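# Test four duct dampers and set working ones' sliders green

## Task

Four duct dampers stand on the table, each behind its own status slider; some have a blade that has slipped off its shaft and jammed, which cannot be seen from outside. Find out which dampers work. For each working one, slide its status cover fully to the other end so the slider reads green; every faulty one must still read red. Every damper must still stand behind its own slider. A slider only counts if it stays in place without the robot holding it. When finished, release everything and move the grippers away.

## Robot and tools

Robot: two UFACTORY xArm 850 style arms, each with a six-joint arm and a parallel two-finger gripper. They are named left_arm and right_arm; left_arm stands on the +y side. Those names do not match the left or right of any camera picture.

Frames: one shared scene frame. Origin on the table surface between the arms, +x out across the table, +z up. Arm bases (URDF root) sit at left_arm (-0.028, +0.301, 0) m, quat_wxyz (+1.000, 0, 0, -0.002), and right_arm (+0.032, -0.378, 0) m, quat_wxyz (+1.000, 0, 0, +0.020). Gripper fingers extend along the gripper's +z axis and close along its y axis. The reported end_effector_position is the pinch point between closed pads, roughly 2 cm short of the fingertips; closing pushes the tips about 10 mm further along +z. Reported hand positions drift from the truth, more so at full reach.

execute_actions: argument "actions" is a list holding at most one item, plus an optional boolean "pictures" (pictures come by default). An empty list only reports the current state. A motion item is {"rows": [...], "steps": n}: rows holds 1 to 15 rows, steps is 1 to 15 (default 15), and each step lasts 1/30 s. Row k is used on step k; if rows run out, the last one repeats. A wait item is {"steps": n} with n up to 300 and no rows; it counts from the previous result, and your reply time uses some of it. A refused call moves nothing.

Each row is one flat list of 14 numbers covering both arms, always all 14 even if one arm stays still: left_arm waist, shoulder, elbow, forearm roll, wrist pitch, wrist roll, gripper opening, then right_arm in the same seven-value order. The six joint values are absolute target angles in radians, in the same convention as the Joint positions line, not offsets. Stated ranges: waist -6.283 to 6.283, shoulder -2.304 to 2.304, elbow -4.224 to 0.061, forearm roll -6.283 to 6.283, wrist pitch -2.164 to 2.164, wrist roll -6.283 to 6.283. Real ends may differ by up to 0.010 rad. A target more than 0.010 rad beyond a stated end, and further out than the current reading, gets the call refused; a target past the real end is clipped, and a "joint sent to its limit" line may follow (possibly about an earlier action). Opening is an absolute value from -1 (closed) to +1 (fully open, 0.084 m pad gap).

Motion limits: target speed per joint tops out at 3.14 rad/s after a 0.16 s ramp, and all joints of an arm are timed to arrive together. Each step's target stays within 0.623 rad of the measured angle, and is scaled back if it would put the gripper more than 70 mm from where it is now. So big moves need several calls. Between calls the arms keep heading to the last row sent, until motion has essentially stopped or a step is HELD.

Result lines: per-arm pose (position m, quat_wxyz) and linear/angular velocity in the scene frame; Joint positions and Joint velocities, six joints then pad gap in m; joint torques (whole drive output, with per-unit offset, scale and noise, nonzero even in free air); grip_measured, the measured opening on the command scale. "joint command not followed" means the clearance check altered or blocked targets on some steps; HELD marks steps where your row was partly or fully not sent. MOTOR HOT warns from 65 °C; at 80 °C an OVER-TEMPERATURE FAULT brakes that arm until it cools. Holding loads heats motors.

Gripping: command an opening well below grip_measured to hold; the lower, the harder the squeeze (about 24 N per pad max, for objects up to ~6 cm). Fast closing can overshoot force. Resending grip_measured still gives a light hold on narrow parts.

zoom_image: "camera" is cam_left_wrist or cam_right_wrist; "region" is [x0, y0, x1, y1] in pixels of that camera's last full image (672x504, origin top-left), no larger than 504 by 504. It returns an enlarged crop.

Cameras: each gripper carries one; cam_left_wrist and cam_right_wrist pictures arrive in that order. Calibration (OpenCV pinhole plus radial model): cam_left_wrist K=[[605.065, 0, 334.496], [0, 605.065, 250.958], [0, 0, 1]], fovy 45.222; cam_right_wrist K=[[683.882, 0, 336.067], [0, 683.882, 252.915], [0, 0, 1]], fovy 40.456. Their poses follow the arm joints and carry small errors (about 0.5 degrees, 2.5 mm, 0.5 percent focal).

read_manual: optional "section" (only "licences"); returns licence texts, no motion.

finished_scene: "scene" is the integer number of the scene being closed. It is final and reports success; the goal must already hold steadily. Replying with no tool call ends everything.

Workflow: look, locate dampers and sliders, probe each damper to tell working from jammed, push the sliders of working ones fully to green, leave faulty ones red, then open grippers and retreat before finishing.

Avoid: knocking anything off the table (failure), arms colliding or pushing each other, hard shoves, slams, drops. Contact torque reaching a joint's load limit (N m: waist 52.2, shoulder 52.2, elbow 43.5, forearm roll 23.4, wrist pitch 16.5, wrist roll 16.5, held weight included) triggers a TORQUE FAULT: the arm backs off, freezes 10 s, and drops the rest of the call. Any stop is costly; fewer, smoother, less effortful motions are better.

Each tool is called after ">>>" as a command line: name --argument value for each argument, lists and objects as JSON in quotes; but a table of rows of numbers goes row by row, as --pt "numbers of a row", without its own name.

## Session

>>> execute_actions --actions '[]'

Scene clock: 0.00 s of 6600.00 s.
left_arm: end_effector_position=(+0.2588, +0.1922, +0.2928) grip_measured=+1.00 end_effector_quat_wxyz=(+0.247, +0.936, -0.181, +0.176) end_effector_velocity=(+0.000, +0.000, -0.000) end_effector_angular_velocity=(+0.001, -0.001, +0.001) | right_arm: end_effector_position=(+0.4151, -0.4514, +0.2326) grip_measured=+1.00 end_effector_quat_wxyz=(-0.022, +0.999, +0.013, +0.028) end_effector_velocity=(+0.000, -0.000, -0.000) end_effector_angular_velocity=(-0.000, -0.000, +0.000)
Joint positions: left_arm=[ 0.09   0.427 -0.279 -0.958 -0.729  1.215  0.084] | right_arm=[-0.264 -0.057 -0.629  0.111 -0.532 -0.346  0.084]
Joint velocities: left_arm=[ 0.     0.     0.    -0.     0.002 -0.     0.   ] | right_arm=[-0.     0.     0.    -0.     0.001 -0.     0.   ]
Joint torques (N m, as the arm reports them, + toward a larger angle): no reading
camera_calibration (this result's frames):
cam_left_wrist: T_world_to_cam=[[-0.431651, -0.804821, 0.407358, 0.179802], [-0.873044, 0.259167, -0.413071, 0.365298], [0.226874, -0.533944, -0.814513, 0.415285], [0, 0, 0, 1]] pos_world=[0.302316, 0.271774, 0.415905]
cam_right_wrist: T_world_to_cam=[[0.0169178, -0.998711, -0.0478484, -0.41366], [-0.99916, -0.0151002, -0.0380956, 0.477446], [0.037324, 0.0484527, -0.998128, 0.373253], [0, 0, 0, 1]] pos_world=[0.470112, -0.424003, 0.37095]

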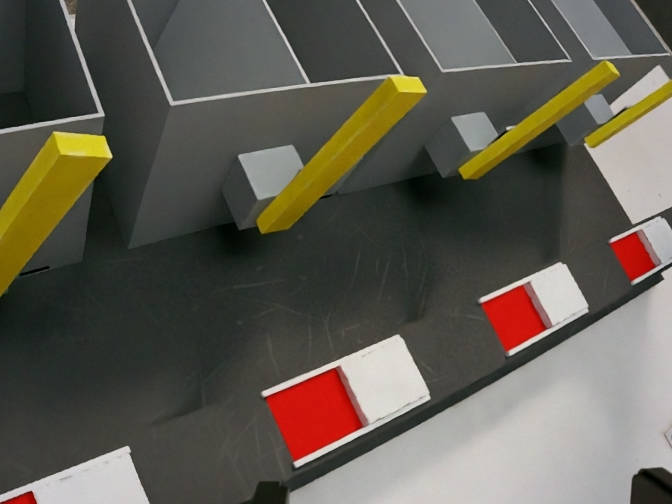

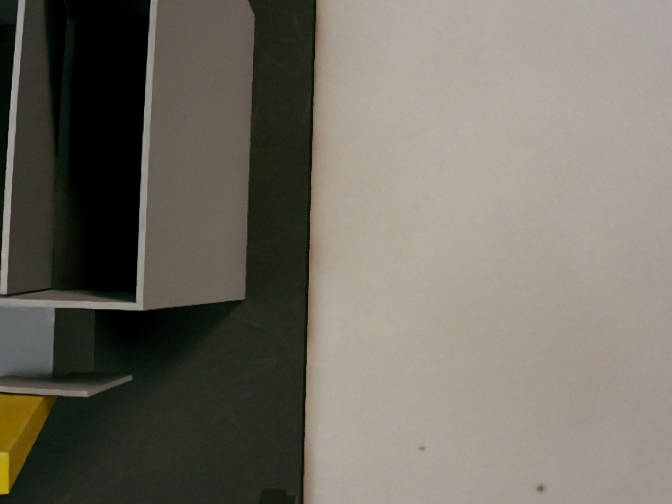

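>>> execute_actions --actions '[{"rows": [[-0.3594,0.0866,-1.1699,0,-1.2565,-0.3634,1,0.4121,0.2167,-1.0568,0,-1.2735,0.4521,1]], "steps": 15}]' --pictures false

>>> execute_actions --actions '[{"rows": [[-0.3594,0.0866,-1.1699,0,-1.2565,-0.3634,1,0.4121,0.2167,-1.0568,0,-1.2735,0.4521,1]], "steps": 15}]' --pictures false

>>> execute_actions --actions '[{"steps": 12}]'

Scene clock: 60.47 s of 6600.00 s.
left_arm: end_effector_position=(+0.3159, +0.1455, +0.4404) grip_measured=+1.00 end_effector_quat_wxyz=(+0.142, +0.942, -0.305, -0.002) end_effector_velocity=(+0.200, +0.032, +0.335) end_effector_angular_velocity=(+1.305, +0.049, +0.655) | right_arm: end_effector_position=(+0.4309, -0.3051, +0.3917) grip_measured=+1.00 end_effector_quat_wxyz=(-0.021, +0.999, +0.021, +0.012) end_effector_velocity=(-0.112, +0.317, +0.373) end_effector_angular_velocity=(-0.078, +0.113, -0.086)
Joint positions: left_arm=[-0.24   0.177 -0.893 -0.316 -1.115  0.529  0.084] | right_arm=[ 0.118  0.099 -0.873  0.048 -0.943  0.087  0.084]
Joint velocities: left_arm=[-0.56  -0.424 -1.298  1.482 -0.657 -2.194 -0.   ] | right_arm=[ 0.869  0.347 -0.542 -0.142 -0.972  1.075  0.   ]
Joint torques (N m, as the arm reports them, + toward a larger angle): left_arm=[ -1.07  18.81 -17.82  -2.85  -0.7   -0.73] | right_arm=[ -1.77  14.81 -24.22  -1.5   -0.2   -0.26]
Steps of this call (steps 1 to 90: nothing new was sent; then 56.97 s passed at rest; steps 91 to 105: all 15 steps of this action). Readings (joint positions):
91: left_arm=[0.090 0.427 -0.280 -0.958 -0.729 1.214] | right_arm=[-0.264 -0.057 -0.630 0.111 -0.532 -0.346]
92: left_arm=[0.086 0.424 -0.284 -0.952 -0.734 1.208] | right_arm=[-0.259 -0.055 -0.633 0.110 -0.538 -0.340]
94: left_arm=[0.046 0.394 -0.337 -0.897 -0.782 1.151] | right_arm=[-0.210 -0.034 -0.665 0.101 -0.589 -0.290]
98: left_arm=[-0.089 0.291 -0.550 -0.687 -0.938 0.942] | right_arm=[-0.087 0.017 -0.745 0.081 -0.714 -0.164]
105: the state above

Scene clock: 60.97 s of 6600.00 s.
left_arm: end_effector_position=(+0.3622, +0.1528, +0.5184) grip_measured=+1.00 end_effector_quat_wxyz=(+0.000, +1.000, -0.001, -0.001) end_effector_velocity=(+0.002, +0.000, +0.003) end_effector_angular_velocity=(+0.009, -0.006, +0.042) | right_arm: end_effector_position=(+0.3632, -0.2181, +0.5178) grip_measured=+1.00 end_effector_quat_wxyz=(+0.000, +1.000, -0.000, -0.001) end_effector_velocity=(-0.005, +0.002, +0.001) end_effector_angular_velocity=(-0.009, +0.012, -0.008)
Joint positions: left_arm=[-0.359  0.087 -1.168 -0.002 -1.256 -0.36   0.084] | right_arm=[ 0.41   0.216 -1.055  0.    -1.272  0.45   0.084]
Joint velocities: left_arm=[-0.005 -0.003 -0.01   0.011 -0.004 -0.05  -0.   ] | right_arm=[ 0.013  0.    -0.003 -0.003 -0.018  0.022 -0.   ]
Joint torques (N m, as the arm reports them, + toward a larger angle): left_arm=[ -4.28  21.91 -19.79  -0.19  -0.34  -0.38] | right_arm=[ -2.99  14.24 -25.05  -1.04  -0.4   -0.04]
Steps of this call (steps 1 to 15: all 15 steps of this action). Readings (joint positions):
1: left_arm=[-0.258 0.163 -0.935 -0.268 -1.137 0.452] | right_arm=[0.147 0.110 -0.891 0.043 -0.976 0.123]
2: left_arm=[-0.275 0.150 -0.976 -0.222 -1.157 0.369] | right_arm=[0.176 0.122 -0.909 0.039 -1.008 0.159]
4: left_arm=[-0.307 0.127 -1.048 -0.139 -1.194 0.180] | right_arm=[0.234 0.145 -0.945 0.029 -1.073 0.231]
8: left_arm=[-0.346 0.097 -1.139 -0.035 -1.241 -0.199] | right_arm=[0.350 0.192 -1.018 0.010 -1.203 0.375]
15: the state above

Scene clock: 61.37 s of 6600.00 s.
left_arm: end_effector_position=(+0.3626, +0.1528, +0.5190) grip_measured=+1.00 end_effector_quat_wxyz=(+0.000, +1.000, +0.000, -0.000) end_effector_velocity=(+0.000, +0.000, -0.000) end_effector_angular_velocity=(+0.001, +0.000, +0.000) | right_arm: end_effector_position=(+0.3628, -0.2176, +0.5189) grip_measured=+1.00 end_effector_quat_wxyz=(+0.000, +1.000, -0.000, -0.000) end_effector_velocity=(-0.000, +0.000, +0.001) end_effector_angular_velocity=(+0.001, -0.002, +0.001)
Joint positions: left_arm=[-0.359  0.087 -1.17  -0.    -1.256 -0.363  0.084] | right_arm=[ 0.412  0.217 -1.057  0.    -1.273  0.452  0.084]
Joint velocities: left_arm=[-0.    -0.001 -0.     0.001  0.    -0.001  0.   ] | right_arm=[ 0.002  0.002 -0.001 -0.    -0.     0.    -0.   ]
Joint torques (N m, as the arm reports them, + toward a larger angle): left_arm=[ -4.25  21.64 -19.88  -0.22  -0.35  -0.3 ] | right_arm=[ -0.15   9.41 -25.23  -1.97   0.05  -0.42]
Steps of this call (steps 1 to 12: the robot went on to your last target). Readings (joint positions):
1: left_arm=[-0.359 0.087 -1.168 -0.001 -1.256 -0.361] | right_arm=[0.411 0.216 -1.055 0.000 -1.273 0.451]
2: left_arm=[-0.359 0.087 -1.169 -0.001 -1.256 -0.362] | right_arm=[0.411 0.216 -1.055 0.000 -1.273 0.451]
4: left_arm=[-0.359 0.087 -1.169 -0.001 -1.256 -0.363] | right_arm=[0.411 0.216 -1.056 0.000 -1.273 0.452]
8: left_arm=[-0.359 0.087 -1.170 -0.000 -1.256 -0.363] | right_arm=[0.412 0.216 -1.056 0.000 -1.273 0.452]
12: the state above
camera_calibration (this result's frames):
cam_left_wrist: T_world_to_cam=[[-0.00368363, -0.999922, 0.011919, 0.180584], [-0.99996, 0.00377999, 0.00807267, 0.426068], [-0.0081171, -0.0118888, -0.999896, 0.656586], [0, 0, 0, 1]] pos_world=[0.432046, 0.186765, 0.650926]
cam_right_wrist: T_world_to_cam=[[-0.0116696, -0.999926, -0.00339242, -0.178555], [-0.999779, 0.0116083, 0.0175504, 0.416767], [-0.0175098, 0.00359648, -0.99984, 0.660709], [0, 0, 0, 1]] pos_world=[0.42616, -0.185756, 0.652684]

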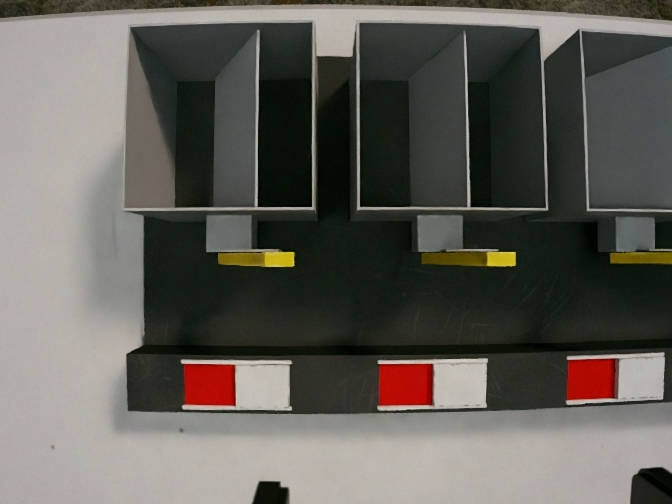

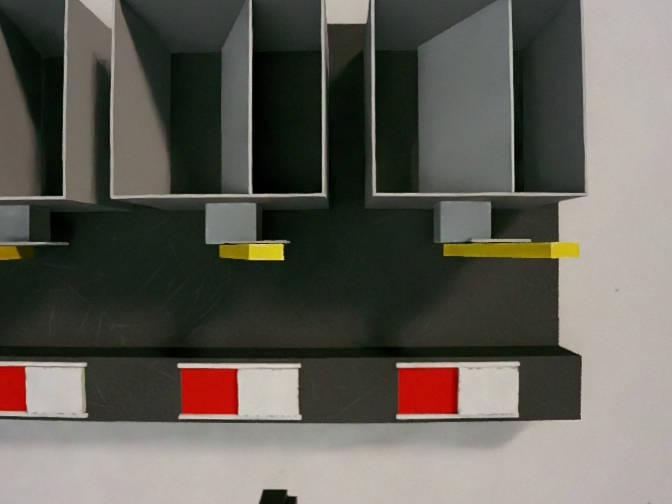

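>>> zoom_image --camera "cam_left_wrist" --region '[220, 120, 400, 280]'

>>> zoom_image --camera "cam_left_wrist" --region '[430, 120, 610, 280]'

>>> zoom_image --camera "cam_right_wrist" --region '[220, 110, 400, 270]'

>>> zoom_image --camera "cam_right_wrist" --region '[450, 110, 630, 270]'

Region (220, 120, 400, 280) of cam_left_wrist's 672x504 image, scaled by 2.800, with more detail than that image has.

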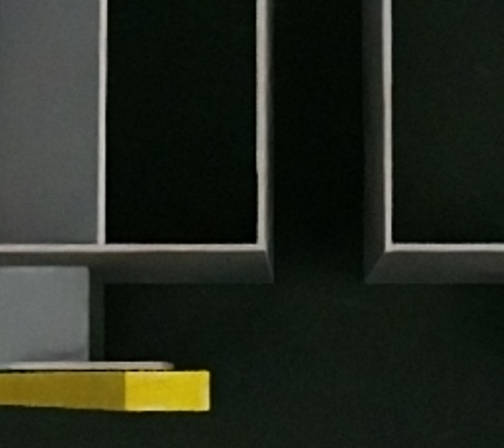

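Region (430, 120, 610, 280) of cam_left_wrist's 672x504 image, scaled by 2.800, with more detail than that image has.

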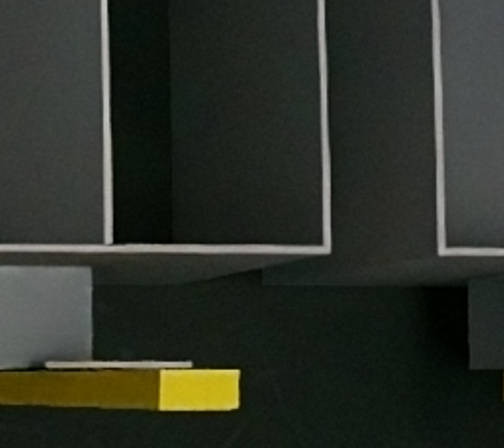

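Region (220, 110, 400, 270) of cam_right_wrist's 672x504 image, scaled by 2.800, with more detail than that image has.

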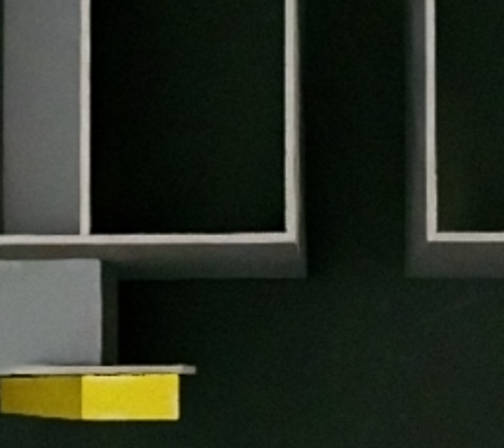

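Region (450, 110, 630, 270) of cam_right_wrist's 672x504 image, scaled by 2.800, with more detail than that image has.

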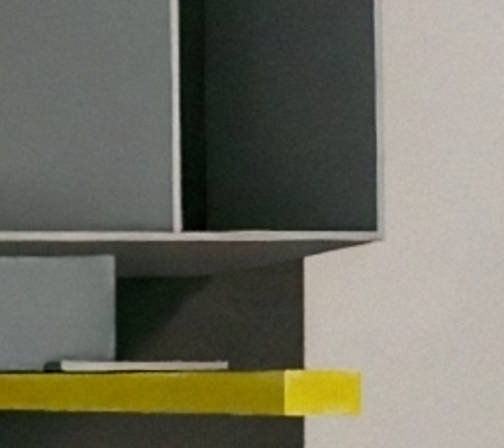

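>>> zoom_image --camera "cam_left_wrist" --region '[160, 330, 340, 430]'

>>> zoom_image --camera "cam_left_wrist" --region '[350, 330, 530, 430]'

>>> zoom_image --camera "cam_right_wrist" --region '[160, 340, 340, 440]'

>>> zoom_image --camera "cam_right_wrist" --region '[380, 340, 560, 440]'

Region (160, 330, 340, 430) of cam_left_wrist's 672x504 image, scaled by 2.800, with more detail than that image has.

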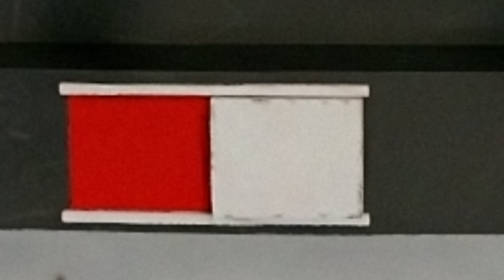

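Region (350, 330, 530, 430) of cam_left_wrist's 672x504 image, scaled by 2.800, with more detail than that image has.

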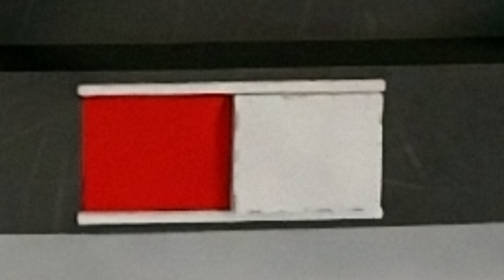

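Region (160, 340, 340, 440) of cam_right_wrist's 672x504 image, scaled by 2.800, with more detail than that image has.

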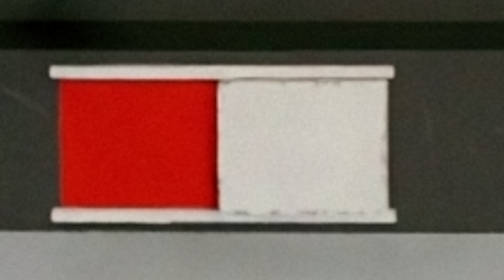

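Region (380, 340, 560, 440) of cam_right_wrist's 672x504 image, scaled by 2.800, with more detail than that image has.

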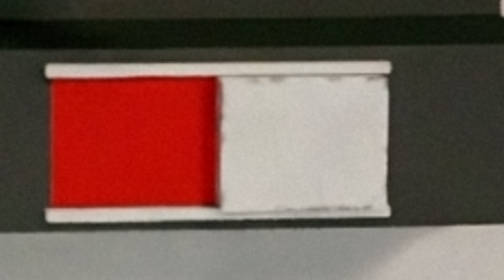

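>>> execute_actions --actions '[{"rows": [[-0.1371,-0.4047,-1.1077,0,-0.7030,-0.1411,0.67,0.4102,-0.3768,-1.0691,0,-0.6924,0.4502,0.82]], "steps": 15}]' --pictures false

>>> execute_actions --actions '[{"rows": [[-0.1371,-0.4047,-1.1077,0,-0.7030,-0.1411,0.67,0.4102,-0.3768,-1.0691,0,-0.6924,0.4502,0.82]], "steps": 15}]' --pictures false

>>> execute_actions --actions '[{"steps": 8}]'

Scene clock: 181.87 s of 6600.00 s.
left_arm: end_effector_position=(+0.4827, +0.1941, +0.3354) grip_measured=+0.67 end_effector_quat_wxyz=(+0.000, +1.000, +0.000, +0.000) end_effector_velocity=(+0.191, +0.153, -0.462) end_effector_angular_velocity=(+0.001, +0.006, +0.000) | right_arm: end_effector_position=(+0.4805, -0.1612, +0.3422) grip_measured=+0.82 end_effector_quat_wxyz=(-0.000, +1.000, -0.000, +0.000) end_effector_velocity=(+0.194, +0.092, -0.469) end_effector_angular_velocity=(-0.003, +0.007, +0.000)
Joint positions: left_arm=[-0.203 -0.259 -1.126  0.    -0.867 -0.207  0.072] | right_arm=[ 0.411 -0.195 -1.065  0.    -0.87   0.451  0.077]
Joint velocities: left_arm=[ 0.363 -0.805  0.101 -0.     0.9    0.363 -0.   ] | right_arm=[-0.003 -0.959 -0.019 -0.     0.932 -0.003 -0.   ]
Joint torques (N m, as the arm reports them, + toward a larger angle): left_arm=[ -4.69  34.69 -18.36  -0.63  -0.52  -0.39] | right_arm=[  0.35  22.19 -23.36  -1.75   0.05  -0.42]
Steps of this call (steps 1 to 15: the robot went on to your last target; steps 16 to 90: nothing new was sent; then 117.00 s passed at rest; steps 91 to 105: all 15 steps of this action). Readings (joint positions):
91: left_arm=[-0.359 0.086 -1.170 -0.000 -1.256 -0.363] | right_arm=[0.412 0.216 -1.057 -0.000 -1.273 0.452]
92: left_arm=[-0.357 0.083 -1.170 -0.000 -1.250 -0.361] | right_arm=[0.412 0.212 -1.058 0.000 -1.267 0.452]
94: left_arm=[-0.337 0.042 -1.167 0.000 -1.200 -0.340] | right_arm=[0.412 0.163 -1.062 0.000 -1.217 0.452]
98: left_arm=[-0.288 -0.070 -1.150 0.000 -1.078 -0.292] | right_arm=[0.411 0.030 -1.061 0.000 -1.089 0.451]
105: the state above

Scene clock: 182.37 s of 6600.00 s.
left_arm: end_effector_position=(+0.5104, +0.2246, +0.2509) grip_measured=+0.67 end_effector_quat_wxyz=(+0.000, +1.000, -0.000, +0.001) end_effector_velocity=(-0.002, +0.001, -0.006) end_effector_angular_velocity=(+0.001, +0.010, -0.000) | right_arm: end_effector_position=(+0.5105, -0.1470, +0.2508) grip_measured=+0.82 end_effector_quat_wxyz=(-0.000, +1.000, -0.000, +0.001) end_effector_velocity=(-0.002, -0.001, -0.007) end_effector_angular_velocity=(-0.005, +0.010, -0.000)
Joint positions: left_arm=[-0.137 -0.403 -1.108 -0.    -0.703 -0.141  0.072] | right_arm=[ 0.41  -0.376 -1.07   0.    -0.693  0.45   0.077]
Joint velocities: left_arm=[ 0.002 -0.008  0.005  0.     0.004  0.002 -0.   ] | right_arm=[-0.    -0.01   0.004 -0.     0.002 -0.     0.   ]
Joint torques (N m, as the arm reports them, + toward a larger angle): left_arm=[ -3.91  40.65 -18.61  -0.67  -0.4   -0.28] | right_arm=[ -0.76  22.99 -23.56  -1.69  -0.04  -0.26]
Steps of this call (steps 1 to 15: all 15 steps of this action). Readings (joint positions):
1: left_arm=[-0.191 -0.285 -1.123 0.000 -0.837 -0.195] | right_arm=[0.411 -0.227 -1.066 0.000 -0.839 0.451]
2: left_arm=[-0.179 -0.312 -1.119 0.000 -0.807 -0.183] | right_arm=[0.411 -0.259 -1.067 -0.000 -0.808 0.451]
4: left_arm=[-0.155 -0.365 -1.112 0.000 -0.749 -0.160] | right_arm=[0.410 -0.322 -1.068 -0.000 -0.747 0.450]
8: left_arm=[-0.139 -0.402 -1.107 -0.000 -0.708 -0.143] | right_arm=[0.410 -0.373 -1.068 -0.000 -0.698 0.450]
15: the state above

Scene clock: 182.63 s of 6600.00 s.
left_arm: end_effector_position=(+0.5102, +0.2248, +0.2501) grip_measured=+0.67 end_effector_quat_wxyz=(+0.000, +1.000, +0.000, +0.000) end_effector_velocity=(+0.000, +0.000, -0.001) end_effector_angular_velocity=(-0.000, -0.001, +0.001) | right_arm: end_effector_position=(+0.5103, -0.1471, +0.2501) grip_measured=+0.82 end_effector_quat_wxyz=(-0.000, +1.000, -0.000, +0.000) end_effector_velocity=(-0.000, -0.000, -0.001) end_effector_angular_velocity=(-0.001, +0.002, +0.000)
Joint positions: left_arm=[-0.137 -0.405 -1.108 -0.    -0.703 -0.141  0.072] | right_arm=[ 0.41  -0.377 -1.069  0.    -0.692  0.45   0.077]
Joint velocities: left_arm=[ 0.001 -0.001  0.    -0.     0.002  0.    -0.   ] | right_arm=[-0.    -0.002  0.    -0.     0.    -0.    -0.   ]
Joint torques (N m, as the arm reports them, + toward a larger angle): left_arm=[ -4.75  40.29 -18.47  -0.53  -0.38  -0.28] | right_arm=[ -1.18  27.29 -23.58  -2.17  -0.12  -0.66]
Steps of this call (steps 1 to 8: the robot went on to your last target). Readings (joint positions):
1: left_arm=[-0.137 -0.404 -1.108 -0.000 -0.703 -0.141] | right_arm=[0.410 -0.376 -1.069 0.000 -0.693 0.450]
2: left_arm=[-0.137 -0.404 -1.108 -0.000 -0.703 -0.141] | right_arm=[0.410 -0.376 -1.069 0.000 -0.693 0.450]
4: left_arm=[-0.137 -0.404 -1.108 -0.000 -0.703 -0.141] | right_arm=[0.410 -0.376 -1.069 0.000 -0.693 0.450]
8: the state above
camera_calibration (this result's frames):
cam_left_wrist: T_world_to_cam=[[-0.00368375, -0.999922, 0.011906, 0.256386], [-0.999963, 0.00377636, 0.00776508, 0.575615], [-0.00780944, -0.0118769, -0.999899, 0.389658], [0, 0, 0, 1]] pos_world=[0.579581, 0.258821, 0.382096]
cam_right_wrist: T_world_to_cam=[[-0.0115905, -0.999927, -0.00351114, -0.107281], [-0.999784, 0.0115281, 0.0173007, 0.568226], [-0.017259, 0.0037109, -0.999844, 0.394147], [0, 0, 0, 1]] pos_world=[0.573663, -0.115286, 0.383878]

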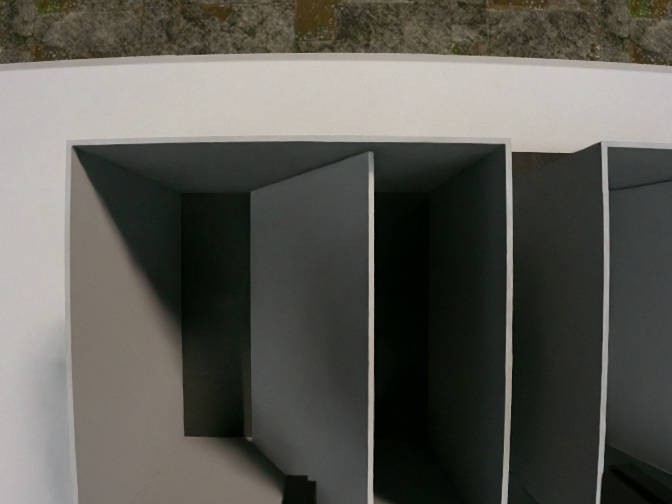

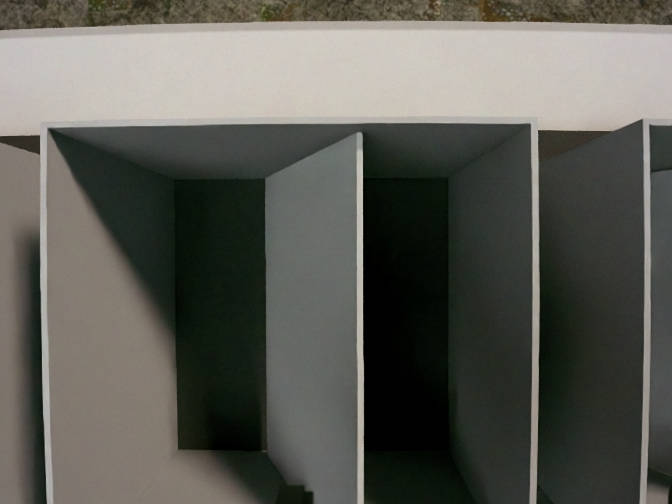

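>>> execute_actions --actions '[{"rows": [[-0.1371,-0.4081,-1.1065,0,-0.6984,-0.1411,0.67,0.4102,-0.3803,-1.0679,0,-0.6877,0.4502,0.82],[-0.1371,-0.4149,-1.1040,0,-0.6891,-0.1411,0.67,0.4102,-0.3873,-1.0654,0,-0.6782,0.4502,0.82],[-0.1371,-0.4240,-1.1008,0,-0.6768,-0.1411,0.67,0.4102,-0.3966,-1.0621,0,-0.6656,0.4502,0.82],[-0.1371,-0.4354,-1.0967,0,-0.6613,-0.1411,0.67,0.4102,-0.4083,-1.0581,0,-0.6499,0.4502,0.82],[-0.1371,-0.4479,-1.0922,0,-0.6443,-0.1411,0.67,0.4102,-0.4211,-1.0536,0,-0.6326,0.4502,0.82],[-0.1371,-0.4616,-1.0874,0,-0.6258,-0.1411,0.67,0.4102,-0.4351,-1.0487,0,-0.6137,0.4502,0.82],[-0.1371,-0.4752,-1.0825,0,-0.6073,-0.1411,0.67,0.4102,-0.4490,-1.0437,0,-0.5948,0.4502,0.82],[-0.1371,-0.4877,-1.0780,0,-0.5903,-0.1411,0.67,0.4102,-0.4618,-1.0392,0,-0.5774,0.4502,0.82],[-0.1371,-0.4991,-1.0739,0,-0.5748,-0.1411,0.67,0.4102,-0.4735,-1.0352,0,-0.5617,0.4502,0.82],[-0.1371,-0.5082,-1.0707,0,-0.5625,-0.1411,0.67,0.4102,-0.4828,-1.0319,0,-0.5491,0.4502,0.82],[-0.1371,-0.5150,-1.0682,0,-0.5532,-0.1411,0.67,0.4102,-0.4898,-1.0294,0,-0.5396,0.4502,0.82],[-0.1371,-0.5184,-1.0670,0,-0.5486,-0.1411,0.67,0.4102,-0.4933,-1.0282,0,-0.5349,0.4502,0.82]], "steps": 15}]' --pictures false

>>> execute_actions --actions '[{"rows": [[-0.1371,-0.5184,-1.0670,0,-0.5486,-0.1411,0.62,0.4102,-0.4933,-1.0282,0,-0.5349,0.4502,0.77],[-0.1371,-0.5184,-1.0670,0,-0.5486,-0.1411,0.57,0.4102,-0.4933,-1.0282,0,-0.5349,0.4502,0.72],[-0.1371,-0.5184,-1.0670,0,-0.5486,-0.1411,0.52,0.4102,-0.4933,-1.0282,0,-0.5349,0.4502,0.67],[-0.1371,-0.5184,-1.0670,0,-0.5486,-0.1411,0.47,0.4102,-0.4933,-1.0282,0,-0.5349,0.4502,0.62],[-0.1371,-0.5184,-1.0670,0,-0.5486,-0.1411,0.42,0.4102,-0.4933,-1.0282,0,-0.5349,0.4502,0.57],[-0.1371,-0.5184,-1.0670,0,-0.5486,-0.1411,0.37,0.4102,-0.4933,-1.0282,0,-0.5349,0.4502,0.52],[-0.1371,-0.5184,-1.0670,0,-0.5486,-0.1411,0.32,0.4102,-0.4933,-1.0282,0,-0.5349,0.4502,0.47],[-0.1371,-0.5184,-1.0670,0,-0.5486,-0.1411,0.27,0.4102,-0.4933,-1.0282,0,-0.5349,0.4502,0.42],[-0.1371,-0.5184,-1.0670,0,-0.5486,-0.1411,0.22,0.4102,-0.4933,-1.0282,0,-0.5349,0.4502,0.37],[-0.1371,-0.5184,-1.0670,0,-0.5486,-0.1411,0.17,0.4102,-0.4933,-1.0282,0,-0.5349,0.4502,0.32],[-0.1371,-0.5184,-1.0670,0,-0.5486,-0.1411,0.12,0.4102,-0.4933,-1.0282,0,-0.5349,0.4502,0.27],[-0.1371,-0.5184,-1.0670,0,-0.5486,-0.1411,0.07,0.4102,-0.4933,-1.0282,0,-0.5349,0.4502,0.22],[-0.1371,-0.5184,-1.0670,0,-0.5486,-0.1411,0.02,0.4102,-0.4933,-1.0282,0,-0.5349,0.4502,0.17],[-0.1371,-0.5184,-1.0670,0,-0.5486,-0.1411,-0.03,0.4102,-0.4933,-1.0282,0,-0.5349,0.4502,0.12],[-0.1371,-0.5184,-1.0670,0,-0.5486,-0.1411,-0.08,0.4102,-0.4933,-1.0282,0,-0.5349,0.4502,0.07]], "steps": 15}]' --pictures false

>>> execute_actions --actions '[{"steps": 12}]'

Scene clock: 272.47 s of 6600.00 s.
left_arm: end_effector_position=(+0.5092, +0.2250, +0.1738) grip_measured=+0.67 end_effector_quat_wxyz=(-0.000, +1.000, +0.000, -0.001) end_effector_velocity=(+0.009, -0.001, -0.022) end_effector_angular_velocity=(-0.005, -0.034, -0.001) | right_arm: end_effector_position=(+0.5096, -0.1475, +0.1740) grip_measured=+0.82 end_effector_quat_wxyz=(+0.001, +1.000, -0.000, -0.001) end_effector_velocity=(+0.008, +0.004, -0.024) end_effector_angular_velocity=(+0.015, -0.030, -0.001)
Joint positions: left_arm=[-0.137 -0.517 -1.067 -0.    -0.553 -0.141  0.072] | right_arm=[ 0.41  -0.491 -1.028 -0.    -0.539  0.45   0.077]
Joint velocities: left_arm=[ 0.    -0.037  0.006  0.     0.077  0.001  0.   ] | right_arm=[-0.    -0.041  0.006  0.     0.08   0.     0.   ]
Joint torques (N m, as the arm reports them, + toward a larger angle): left_arm=[ -3.64  49.6  -19.18  -0.75  -0.57  -0.32] | right_arm=[ -2.95  30.89 -24.3   -2.26  -0.08  -0.07]
Steps of this call (steps 1 to 15: the robot went on to your last target; steps 16 to 90: nothing new was sent; then 86.33 s passed at rest; steps 91 to 105: all 15 steps of this action). Readings (joint positions):
91: left_arm=[-0.137 -0.405 -1.108 0.000 -0.703 -0.141] | right_arm=[0.410 -0.377 -1.069 0.000 -0.692 0.450]
92: left_arm=[-0.137 -0.406 -1.108 0.000 -0.701 -0.141] | right_arm=[0.410 -0.378 -1.069 0.000 -0.691 0.450]
94: left_arm=[-0.137 -0.413 -1.105 0.000 -0.690 -0.141] | right_arm=[0.410 -0.386 -1.066 0.000 -0.679 0.450]
98: left_arm=[-0.137 -0.453 -1.090 0.000 -0.637 -0.141] | right_arm=[0.410 -0.427 -1.052 0.000 -0.625 0.450]
105: the state above

Scene clock: 272.97 s of 6600.00 s.
left_arm: end_effector_position=(+0.5106, +0.2246, +0.1735) grip_measured=-0.05 end_effector_quat_wxyz=(+0.000, +1.000, -0.000, +0.001) end_effector_velocity=(-0.001, +0.001, -0.002) end_effector_angular_velocity=(+0.001, +0.002, +0.002) | right_arm: end_effector_position=(+0.5102, -0.1476, +0.1731) grip_measured=+0.10 end_effector_quat_wxyz=(+0.000, +1.000, -0.000, -0.000) end_effector_velocity=(-0.002, -0.002, -0.002) end_effector_angular_velocity=(-0.004, +0.008, -0.003)
Joint positions: left_arm=[-0.137 -0.518 -1.068 -0.    -0.548 -0.141  0.042] | right_arm=[ 0.41  -0.493 -1.028 -0.    -0.536  0.45   0.048]
Joint velocities: left_arm=[ 0.002 -0.002  0.002  0.001  0.002 -0.001 -0.065] | right_arm=[-0.001 -0.003  0.003 -0.    -0.004  0.001 -0.065]
Joint torques (N m, as the arm reports them, + toward a larger angle): left_arm=[ -0.12  38.41 -14.89   0.17  -0.66  -0.52] | right_arm=[  3.93  28.39 -22.53  -0.43   0.78  -0.25]
Steps of this call (steps 1 to 15: all 15 steps of this action). Readings (joint positions):
1: left_arm=[-0.137 -0.517 -1.067 -0.000 -0.551 -0.141] | right_arm=[0.410 -0.492 -1.028 -0.000 -0.537 0.450]
2: left_arm=[-0.137 -0.517 -1.067 -0.000 -0.550 -0.141] | right_arm=[0.410 -0.492 -1.028 -0.000 -0.536 0.450]
4: left_arm=[-0.137 -0.517 -1.068 0.000 -0.549 -0.141] | right_arm=[0.410 -0.492 -1.029 0.000 -0.535 0.450]
8: left_arm=[-0.137 -0.518 -1.067 -0.000 -0.549 -0.141] | right_arm=[0.410 -0.493 -1.029 0.000 -0.535 0.450]
15: the state above

Scene clock: 273.37 s of 6600.00 s.
left_arm: end_effector_position=(+0.5104, +0.2248, +0.1732) grip_measured=-0.08 end_effector_quat_wxyz=(+0.000, +1.000, +0.000, +0.000) end_effector_velocity=(+0.000, +0.000, -0.000) end_effector_angular_velocity=(+0.000, +0.000, +0.002) | right_arm: end_effector_position=(+0.5102, -0.1472, +0.1730) grip_measured=+0.07 end_effector_quat_wxyz=(+0.000, +1.000, -0.000, -0.000) end_effector_velocity=(+0.000, +0.000, -0.001) end_effector_angular_velocity=(+0.000, -0.000, -0.000)
Joint positions: left_arm=[-0.137 -0.518 -1.067 -0.    -0.548 -0.141  0.04 ] | right_arm=[ 0.41  -0.493 -1.028 -0.    -0.535  0.45   0.047]
Joint velocities: left_arm=[ 0.    -0.    -0.     0.     0.    -0.001  0.   ] | right_arm=[ 0.    -0.001  0.     0.     0.001  0.     0.   ]
Joint torques (N m, as the arm reports them, + toward a larger angle): left_arm=[  0.38  37.16 -14.01   0.32  -1.15  -0.48] | right_arm=[  3.24  24.92 -22.53  -0.16   1.24  -0.16]
Steps of this call (steps 1 to 12: the robot went on to your last target). Readings (joint positions):
1: left_arm=[-0.137 -0.518 -1.068 -0.000 -0.548 -0.141] | right_arm=[0.410 -0.493 -1.028 -0.000 -0.536 0.450]
2: left_arm=[-0.137 -0.518 -1.068 -0.000 -0.548 -0.141] | right_arm=[0.410 -0.493 -1.028 -0.000 -0.536 0.450]
4: left_arm=[-0.137 -0.518 -1.067 -0.000 -0.548 -0.141] | right_arm=[0.410 -0.493 -1.028 -0.000 -0.536 0.450]
8: left_arm=[-0.137 -0.518 -1.067 -0.000 -0.548 -0.141] | right_arm=[0.410 -0.493 -1.028 -0.000 -0.535 0.450]
12: the state above
camera_calibration (this result's frames):
cam_left_wrist: T_world_to_cam=[[-0.00368996, -0.999921, 0.0120247, 0.257234], [-0.999968, 0.0037753, 0.00708195, 0.576579], [-0.00712679, -0.0119982, -0.999903, 0.312471], [0, 0, 0, 1]] pos_world=[0.579736, 0.258786, 0.305264]
cam_right_wrist: T_world_to_cam=[[-0.011679, -0.999926, -0.00326871, -0.107644], [-0.999775, 0.0116192, 0.0177502, 0.569384], [-0.0177109, 0.00347528, -0.999837, 0.317255], [0, 0, 0, 1]] pos_world=[0.573618, -0.115355, 0.306745]

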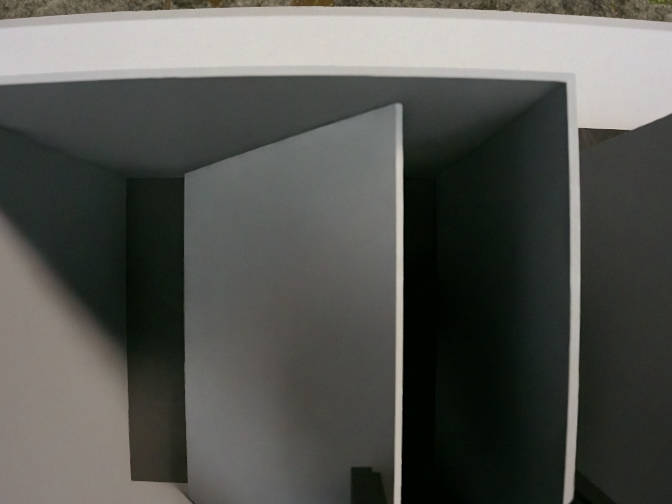

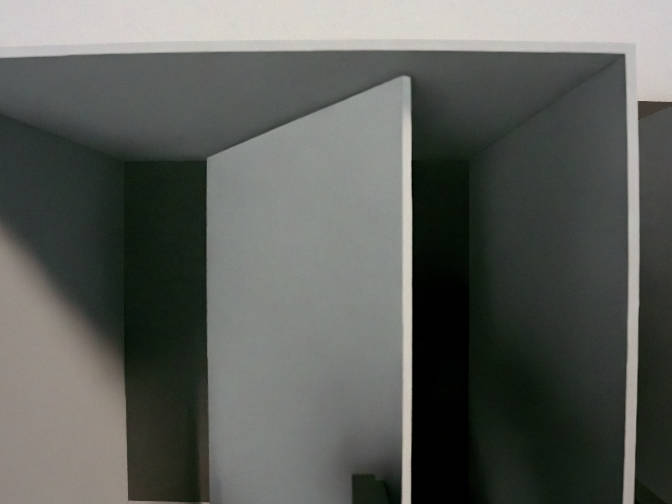

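>>> execute_actions --actions '[{"rows": [[-0.1371,-0.5184,-1.0670,0,-0.5486,-0.1411,0.07,0.4102,-0.4933,-1.0282,0,-0.5349,0.4502,0.22],[-0.1371,-0.5184,-1.0670,0,-0.5486,-0.1411,0.22,0.4102,-0.4933,-1.0282,0,-0.5349,0.4502,0.37],[-0.1371,-0.5184,-1.0670,0,-0.5486,-0.1411,0.37,0.4102,-0.4933,-1.0282,0,-0.5349,0.4502,0.52],[-0.1371,-0.5150,-1.0682,0,-0.5532,-0.1411,0.5,0.4102,-0.4898,-1.0294,0,-0.5396,0.4502,0.62],[-0.1371,-0.5082,-1.0707,0,-0.5625,-0.1411,0.5,0.4102,-0.4828,-1.0319,0,-0.5491,0.4502,0.72],[-0.1371,-0.4991,-1.0739,0,-0.5748,-0.1411,0.5,0.4102,-0.4735,-1.0352,0,-0.5617,0.4502,0.72],[-0.1371,-0.4877,-1.0780,0,-0.5903,-0.1411,0.5,0.4102,-0.4618,-1.0392,0,-0.5774,0.4502,0.72],[-0.1371,-0.4752,-1.0825,0,-0.6073,-0.1411,0.5,0.4102,-0.4490,-1.0437,0,-0.5948,0.4502,0.72],[-0.1371,-0.4616,-1.0874,0,-0.6258,-0.1411,0.5,0.4102,-0.4351,-1.0487,0,-0.6137,0.4502,0.72],[-0.1371,-0.4479,-1.0922,0,-0.6443,-0.1411,0.5,0.4102,-0.4211,-1.0536,0,-0.6326,0.4502,0.72],[-0.1371,-0.4354,-1.0967,0,-0.6613,-0.1411,0.5,0.4102,-0.4083,-1.0581,0,-0.6499,0.4502,0.72],[-0.1371,-0.4240,-1.1008,0,-0.6768,-0.1411,0.5,0.4102,-0.3966,-1.0621,0,-0.6656,0.4502,0.72],[-0.1371,-0.4149,-1.1040,0,-0.6891,-0.1411,0.5,0.4102,-0.3873,-1.0654,0,-0.6782,0.4502,0.72],[-0.1371,-0.4081,-1.1065,0,-0.6984,-0.1411,0.5,0.4102,-0.3803,-1.0679,0,-0.6877,0.4502,0.72],[-0.1371,-0.4047,-1.1077,0,-0.7030,-0.1411,0.5,0.4102,-0.3768,-1.0691,0,-0.6924,0.4502,0.72]], "steps": 15}]' --pictures false

>>> execute_actions --actions '[{"rows": [[-0.4432,-0.5245,-1.2804,0,-0.7559,-0.4472,1,0.0559,-0.2633,-0.9193,0,-0.6560,0.0959,0.72]], "steps": 15}]' --pictures false

>>> execute_actions --actions '[{"steps": 15}]'

Scene clock: 329.83 s of 6600.00 s.
left_arm: end_effector_position=(+0.5115, +0.2247, +0.2387) grip_measured=+0.49 end_effector_quat_wxyz=(+0.000, +1.000, +0.000, +0.001) end_effector_velocity=(-0.005, +0.001, +0.194) end_effector_angular_velocity=(-0.002, -0.015, -0.001) | right_arm: end_effector_position=(+0.5116, -0.1464, +0.2384) grip_measured=+0.72 end_effector_quat_wxyz=(-0.001, +1.000, -0.000, +0.001) end_effector_velocity=(-0.005, -0.003, +0.194) end_effector_angular_velocity=(+0.005, -0.011, -0.000)
Joint positions: left_arm=[-0.137 -0.422 -1.102  0.    -0.678 -0.141  0.065] | right_arm=[ 0.41  -0.395 -1.064  0.    -0.667  0.45   0.073]
Joint velocities: left_arm=[-0.     0.283 -0.105  0.    -0.373  0.     0.   ] | right_arm=[-0.     0.29  -0.105 -0.    -0.382 -0.     0.   ]
Joint torques (N m, as the arm reports them, + toward a larger angle): left_arm=[ -3.91  29.53 -16.42  -0.75  -0.3   -0.32] | right_arm=[ -1.19  17.66 -20.09  -2.91  -0.29  -0.16]
Steps of this call (steps 1 to 15: the robot went on to your last target; steps 16 to 90: nothing new was sent; then 52.97 s passed at rest; steps 91 to 105: all 15 steps of this action). Readings (joint positions):
91: left_arm=[-0.137 -0.518 -1.067 0.000 -0.549 -0.141] | right_arm=[0.410 -0.493 -1.028 0.000 -0.534 0.450]
92: left_arm=[-0.137 -0.518 -1.067 0.000 -0.549 -0.141] | right_arm=[0.411 -0.494 -1.028 0.000 -0.533 0.450]
94: left_arm=[-0.137 -0.518 -1.067 0.000 -0.549 -0.141] | right_arm=[0.411 -0.494 -1.029 0.000 -0.533 0.450]
98: left_arm=[-0.137 -0.503 -1.072 -0.000 -0.572 -0.141] | right_arm=[0.411 -0.477 -1.034 0.000 -0.557 0.450]
105: the state above

Scene clock: 330.33 s of 6600.00 s.
left_arm: end_effector_position=(+0.5103, +0.0453, +0.2497) grip_measured=+1.00 end_effector_quat_wxyz=(-0.000, +1.000, -0.000, -0.000) end_effector_velocity=(-0.001, -0.021, +0.005) end_effector_angular_velocity=(+0.001, -0.001, +0.039) | right_arm: end_effector_position=(+0.5106, -0.3296, +0.2499) grip_measured=+0.72 end_effector_quat_wxyz=(+0.000, +1.000, -0.001, -0.000) end_effector_velocity=(-0.009, -0.038, -0.000) end_effector_angular_velocity=(+0.002, -0.003, +0.034)
Joint positions: left_arm=[-0.44  -0.523 -1.278 -0.    -0.755 -0.443  0.084] | right_arm=[ 0.061 -0.265 -0.921 -0.    -0.657  0.102  0.073]
Joint velocities: left_arm=[-0.034 -0.013 -0.031  0.002 -0.018 -0.074 -0.   ] | right_arm=[-0.077  0.029  0.038  0.003  0.012 -0.113  0.   ]
Joint torques (N m, as the arm reports them, + toward a larger angle): left_arm=[ -0.54  47.81 -18.47  -0.54  -0.42  -0.21] | right_arm=[ -0.23  23.24 -25.36  -2.23  -0.21  -0.09]
Steps of this call (steps 1 to 15: all 15 steps of this action). Readings (joint positions):
1: left_arm=[-0.137 -0.414 -1.105 0.000 -0.689 -0.141] | right_arm=[0.410 -0.386 -1.066 0.000 -0.677 0.450]
2: left_arm=[-0.142 -0.411 -1.111 0.000 -0.696 -0.148] | right_arm=[0.405 -0.379 -1.066 0.000 -0.682 0.444]
4: left_arm=[-0.190 -0.429 -1.140 0.000 -0.707 -0.198] | right_arm=[0.356 -0.359 -1.044 0.000 -0.678 0.392]
8: left_arm=[-0.312 -0.477 -1.207 0.000 -0.730 -0.317] | right_arm=[0.223 -0.318 -0.989 0.000 -0.668 0.262]
15: the state above

Scene clock: 330.83 s of 6600.00 s.
left_arm: end_effector_position=(+0.5101, +0.0434, +0.2500) grip_measured=+1.00 end_effector_quat_wxyz=(-0.000, +1.000, +0.000, -0.000) end_effector_velocity=(-0.001, -0.001, +0.000) end_effector_angular_velocity=(+0.000, +0.001, -0.002) | right_arm: end_effector_position=(+0.5102, -0.3321, +0.2500) grip_measured=+0.72 end_effector_quat_wxyz=(+0.000, +1.000, -0.000, +0.000) end_effector_velocity=(-0.000, -0.001, +0.000) end_effector_angular_velocity=(-0.000, -0.000, -0.002)
Joint positions: left_arm=[-0.443 -0.524 -1.28   0.    -0.756 -0.447  0.084] | right_arm=[ 0.056 -0.263 -0.919  0.    -0.656  0.096  0.073]
Joint velocities: left_arm=[-0.002  0.    -0.     0.    -0.001  0.001 -0.   ] | right_arm=[-0.002  0.001  0.    -0.    -0.     0.    -0.   ]
Joint torques (N m, as the arm reports them, + toward a larger angle): left_arm=[ -4.23  45.96 -18.93  -0.74  -0.34  -0.29] | right_arm=[ -0.89  23.73 -23.62  -2.14   0.03  -0.15]
Steps of this call (steps 1 to 15: the robot went on to your last target). Readings (joint positions):
1: left_arm=[-0.441 -0.524 -1.279 -0.000 -0.755 -0.445] | right_arm=[0.059 -0.264 -0.920 -0.000 -0.656 0.100]
2: left_arm=[-0.441 -0.524 -1.279 0.000 -0.756 -0.446] | right_arm=[0.059 -0.264 -0.920 0.000 -0.656 0.098]
4: left_arm=[-0.441 -0.524 -1.280 0.000 -0.756 -0.447] | right_arm=[0.058 -0.264 -0.920 0.000 -0.656 0.097]
8: left_arm=[-0.442 -0.524 -1.280 0.000 -0.756 -0.447] | right_arm=[0.057 -0.264 -0.920 0.000 -0.656 0.096]
15: the state above
All arms were judged still, so your last target was given up. Only a new action makes them travel on or press farther. Fingers that are still opening or closing keep moving.
camera_calibration (this result's frames):
cam_left_wrist: T_world_to_cam=[[-0.00351824, -0.999923, 0.0118639, 0.0748557], [-0.999962, 0.00361313, 0.00798613, 0.57624], [-0.00802838, -0.0118353, -0.999898, 0.387501], [0, 0, 0, 1]] pos_world=[0.579592, 0.0773541, 0.381971]
cam_right_wrist: T_world_to_cam=[[-0.0114762, -0.999928, -0.00347131, -0.292292], [-0.999784, 0.0114142, 0.0173869, 0.570206], [-0.017346, 0.00367009, -0.999843, 0.394745], [0, 0, 0, 1]] pos_world=[0.573576, -0.300228, 0.383754]

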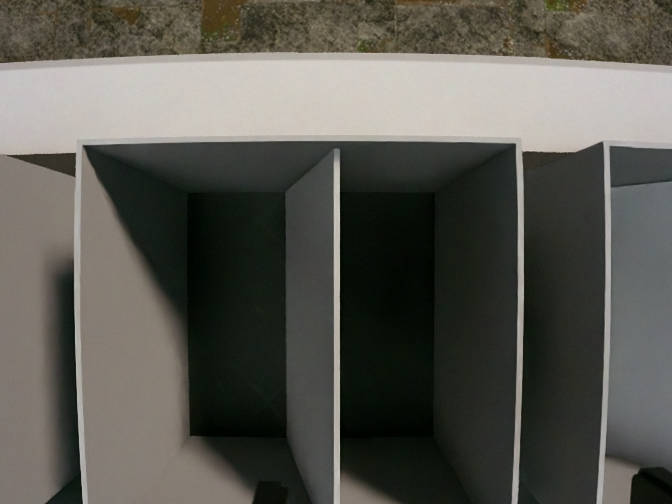

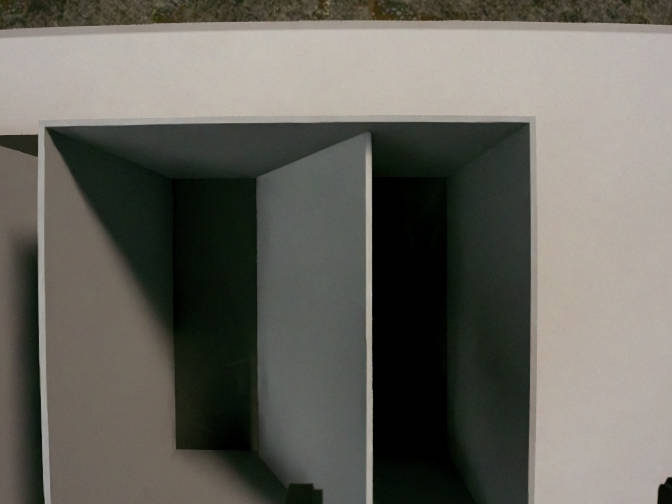

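>>> execute_actions --actions '[{"rows": [[-0.4424,-0.5276,-1.2792,0,-0.7516,-0.4464,1,0.0559,-0.2672,-0.9180,0,-0.6509,0.0959,0.72],[-0.4416,-0.5338,-1.2768,0,-0.7430,-0.4456,1,0.0559,-0.2749,-0.9155,0,-0.6406,0.0959,0.72],[-0.4409,-0.5420,-1.2736,0,-0.7316,-0.4449,1,0.0559,-0.2851,-0.9121,0,-0.6269,0.0959,0.72],[-0.4409,-0.5523,-1.2695,0,-0.7172,-0.4449,1,0.0559,-0.2980,-0.9078,0,-0.6098,0.0959,0.72],[-0.4409,-0.5636,-1.2651,0,-0.7015,-0.4449,1,0.0559,-0.3121,-0.9031,0,-0.5910,0.0959,0.72],[-0.4409,-0.5760,-1.2603,0,-0.6843,-0.4449,1,0.0559,-0.3276,-0.8980,0,-0.5705,0.0959,0.72],[-0.4409,-0.5883,-1.2555,0,-0.6671,-0.4449,1,0.0559,-0.3430,-0.8929,0,-0.5499,0.0959,0.72],[-0.4409,-0.5996,-1.2511,0,-0.6514,-0.4449,1,0.0559,-0.3571,-0.8882,0,-0.5311,0.0959,0.72],[-0.4409,-0.6099,-1.2470,0,-0.6370,-0.4449,1,0.0559,-0.3700,-0.8839,0,-0.5140,0.0959,0.72],[-0.4409,-0.6181,-1.2438,0,-0.6256,-0.4449,1,0.0559,-0.3802,-0.8805,0,-0.5003,0.0959,0.72],[-0.4409,-0.6243,-1.2414,0,-0.6170,-0.4449,1,0.0559,-0.3879,-0.8780,0,-0.4900,0.0959,0.72],[-0.4409,-0.6274,-1.2402,0,-0.6127,-0.4449,1,0.0559,-0.3918,-0.8767,0,-0.4849,0.0959,0.72]], "steps": 15}]' --pictures false

>>> execute_actions --actions '[{"rows": [[-0.4409,-0.6274,-1.2402,0,-0.6127,-0.4449,0.95,0.0559,-0.3918,-0.8767,0,-0.4849,0.0959,0.67],[-0.4409,-0.6274,-1.2402,0,-0.6127,-0.4449,0.9,0.0559,-0.3918,-0.8767,0,-0.4849,0.0959,0.62],[-0.4409,-0.6274,-1.2402,0,-0.6127,-0.4449,0.85,0.0559,-0.3918,-0.8767,0,-0.4849,0.0959,0.57],[-0.4409,-0.6274,-1.2402,0,-0.6127,-0.4449,0.8,0.0559,-0.3918,-0.8767,0,-0.4849,0.0959,0.52],[-0.4409,-0.6274,-1.2402,0,-0.6127,-0.4449,0.75,0.0559,-0.3918,-0.8767,0,-0.4849,0.0959,0.47],[-0.4409,-0.6274,-1.2402,0,-0.6127,-0.4449,0.7,0.0559,-0.3918,-0.8767,0,-0.4849,0.0959,0.42],[-0.4409,-0.6274,-1.2402,0,-0.6127,-0.4449,0.65,0.0559,-0.3918,-0.8767,0,-0.4849,0.0959,0.37],[-0.4409,-0.6274,-1.2402,0,-0.6127,-0.4449,0.6,0.0559,-0.3918,-0.8767,0,-0.4849,0.0959,0.32],[-0.4409,-0.6274,-1.2402,0,-0.6127,-0.4449,0.55,0.0559,-0.3918,-0.8767,0,-0.4849,0.0959,0.27],[-0.4409,-0.6274,-1.2402,0,-0.6127,-0.4449,0.5,0.0559,-0.3918,-0.8767,0,-0.4849,0.0959,0.22],[-0.4409,-0.6274,-1.2402,0,-0.6127,-0.4449,0.45,0.0559,-0.3918,-0.8767,0,-0.4849,0.0959,0.17],[-0.4409,-0.6274,-1.2402,0,-0.6127,-0.4449,0.4,0.0559,-0.3918,-0.8767,0,-0.4849,0.0959,0.12],[-0.4409,-0.6274,-1.2402,0,-0.6127,-0.4449,0.35,0.0559,-0.3918,-0.8767,0,-0.4849,0.0959,0.07],[-0.4409,-0.6274,-1.2402,0,-0.6127,-0.4449,0.3,0.0559,-0.3918,-0.8767,0,-0.4849,0.0959,0.02],[-0.4409,-0.6274,-1.2402,0,-0.6127,-0.4449,0.25,0.0559,-0.3918,-0.8767,0,-0.4849,0.0959,-0.03]], "steps": 15}]' --pictures false

>>> execute_actions --actions '[{"steps": 12}]'

Scene clock: 389.93 s of 6600.00 s.
left_arm: end_effector_position=(+0.5100, +0.0449, +0.1737) grip_measured=+1.00 end_effector_quat_wxyz=(-0.001, +1.000, +0.000, -0.001) end_effector_velocity=(+0.008, -0.004, -0.021) end_effector_angular_velocity=(-0.014, -0.031, -0.001) | right_arm: end_effector_position=(+0.5094, -0.3322, +0.1742) grip_measured=+0.72 end_effector_quat_wxyz=(+0.000, +1.000, -0.000, -0.001) end_effector_velocity=(+0.008, +0.001, -0.026) end_effector_angular_velocity=(+0.003, -0.031, -0.000)
Joint positions: left_arm=[-0.441 -0.626 -1.24  -0.    -0.617 -0.445  0.084] | right_arm=[ 0.056 -0.389 -0.877 -0.    -0.49   0.096  0.073]
Joint velocities: left_arm=[ 0.    -0.031  0.005  0.001  0.071  0.     0.   ] | right_arm=[-0.    -0.05   0.007  0.     0.088 -0.     0.   ]
Joint torques (N m, as the arm reports them, + toward a larger angle): left_arm=[ -4.12  54.13 -19.83  -0.74  -0.64  -0.29] | right_arm=[  1.21  27.98 -23.98  -2.44  -0.24  -0.32]
Steps of this call (steps 1 to 90: nothing new was sent; then 55.60 s passed at rest; steps 91 to 105: all 15 steps of this action). Readings (joint positions):
91: left_arm=[-0.443 -0.525 -1.280 -0.000 -0.756 -0.447] | right_arm=[0.056 -0.263 -0.919 0.000 -0.656 0.096]
92: left_arm=[-0.443 -0.525 -1.280 0.000 -0.754 -0.447] | right_arm=[0.056 -0.264 -0.919 0.000 -0.654 0.096]
94: left_arm=[-0.442 -0.532 -1.278 0.000 -0.744 -0.446] | right_arm=[0.056 -0.273 -0.917 0.000 -0.642 0.096]
98: left_arm=[-0.441 -0.569 -1.263 0.000 -0.694 -0.445] | right_arm=[0.056 -0.318 -0.901 0.000 -0.583 0.096]
105: the state above

Scene clock: 390.43 s of 6600.00 s.
left_arm: end_effector_position=(+0.5113, +0.0439, +0.1737) grip_measured=+0.29 end_effector_quat_wxyz=(+0.001, +1.000, -0.000, +0.001) end_effector_velocity=(-0.000, +0.002, -0.001) end_effector_angular_velocity=(+0.002, +0.002, +0.003) | right_arm: end_effector_position=(+0.5105, -0.3319, +0.1734) grip_measured=+0.23 end_effector_quat_wxyz=(-0.000, +1.000, -0.000, +0.000) end_effector_velocity=(-0.000, -0.000, -0.001) end_effector_angular_velocity=(-0.000, +0.002, -0.001)
Joint positions: left_arm=[-0.441 -0.627 -1.241 -0.    -0.612 -0.445  0.056] | right_arm=[ 0.056 -0.391 -0.877  0.    -0.485  0.096  0.054]
Joint velocities: left_arm=[ 0.002 -0.001  0.     0.001 -0.001 -0.001 -0.063] | right_arm=[-0.001 -0.001  0.    -0.     0.     0.    -0.   ]
Joint torques (N m, as the arm reports them, + toward a larger angle): left_arm=[ -0.06  43.26 -14.88   0.48  -1.24  -0.39] | right_arm=[ -1.76  22.03 -18.94  -2.98  -0.06   0.02]
Steps of this call (steps 1 to 15: all 15 steps of this action). Readings (joint positions):
1: left_arm=[-0.441 -0.627 -1.240 -0.000 -0.615 -0.445] | right_arm=[0.056 -0.390 -0.877 -0.000 -0.488 0.096]
2: left_arm=[-0.441 -0.627 -1.240 -0.000 -0.614 -0.445] | right_arm=[0.056 -0.391 -0.877 -0.000 -0.487 0.096]
4: left_arm=[-0.441 -0.626 -1.241 0.000 -0.613 -0.445] | right_arm=[0.056 -0.391 -0.877 0.000 -0.485 0.096]
8: left_arm=[-0.441 -0.627 -1.241 0.000 -0.613 -0.445] | right_arm=[0.056 -0.391 -0.877 0.000 -0.485 0.096]
15: the state above

Scene clock: 390.83 s of 6600.00 s.
left_arm: end_effector_position=(+0.5111, +0.0442, +0.1734) grip_measured=+0.25 end_effector_quat_wxyz=(+0.000, +1.000, +0.000, +0.001) end_effector_velocity=(-0.000, +0.000, -0.001) end_effector_angular_velocity=(+0.000, +0.001, +0.000) | right_arm: end_effector_position=(+0.5104, -0.3320, +0.1732) grip_measured=+0.23 end_effector_quat_wxyz=(-0.000, +1.000, -0.000, +0.000) end_effector_velocity=(+0.000, -0.000, +0.000) end_effector_angular_velocity=(-0.000, -0.001, -0.001)
Joint positions: left_arm=[-0.441 -0.627 -1.241 -0.    -0.612 -0.445  0.055] | right_arm=[ 0.056 -0.392 -0.877  0.    -0.485  0.096  0.054]
Joint velocities: left_arm=[ 0.    -0.002  0.001  0.     0.002 -0.     0.   ] | right_arm=[-0.001  0.001  0.    -0.     0.     0.001  0.   ]
Joint torques (N m, as the arm reports them, + toward a larger angle): left_arm=[  0.76  40.97 -12.78   0.51  -1.87  -0.35] | right_arm=[ -4.63  20.12 -15.48  -4.03   0.22   0.05]
Steps of this call (steps 1 to 12: the robot went on to your last target). Readings (joint positions):
1: left_arm=[-0.441 -0.627 -1.241 -0.000 -0.612 -0.445] | right_arm=[0.056 -0.391 -0.877 0.000 -0.485 0.096]
2: left_arm=[-0.441 -0.627 -1.241 -0.000 -0.612 -0.445] | right_arm=[0.056 -0.391 -0.877 0.000 -0.485 0.096]
4: left_arm=[-0.441 -0.627 -1.241 -0.000 -0.612 -0.445] | right_arm=[0.056 -0.391 -0.877 0.000 -0.485 0.096]
8: left_arm=[-0.441 -0.627 -1.241 -0.000 -0.612 -0.445] | right_arm=[0.056 -0.392 -0.877 0.000 -0.485 0.096]
12: the state above
camera_calibration (this result's frames):
cam_left_wrist: T_world_to_cam=[[-0.00370164, -0.999915, 0.0125227, 0.0766201], [-0.99997, 0.00378559, 0.00668633, 0.57805], [-0.00673317, -0.0124976, -0.999899, 0.310254], [0, 0, 0, 1]] pos_world=[0.580406, 0.0783027, 0.305398]
cam_right_wrist: T_world_to_cam=[[-0.0115005, -0.999928, -0.00355647, -0.292523], [-0.999791, 0.0114387, 0.0169351, 0.571819], [-0.0168932, 0.00375049, -0.99985, 0.317817], [0, 0, 0, 1]] pos_world=[0.573704, -0.300235, 0.307046]

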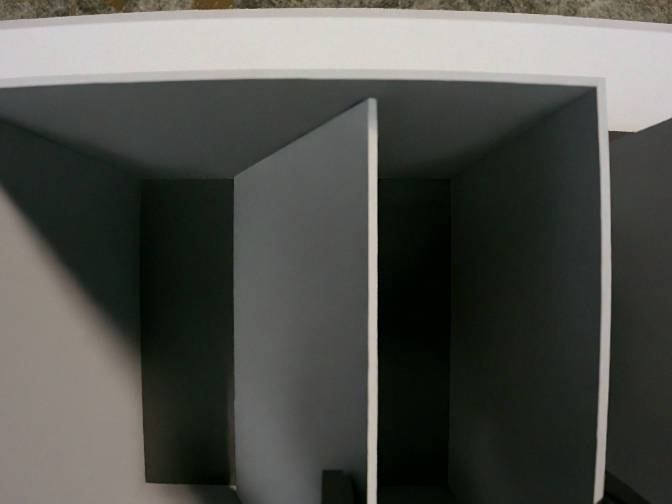

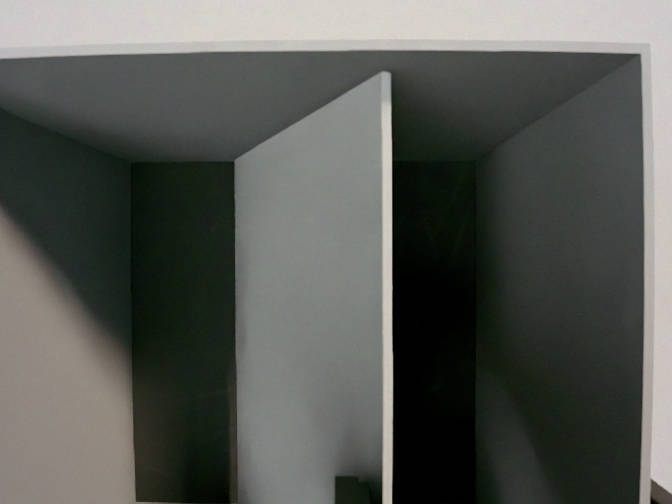

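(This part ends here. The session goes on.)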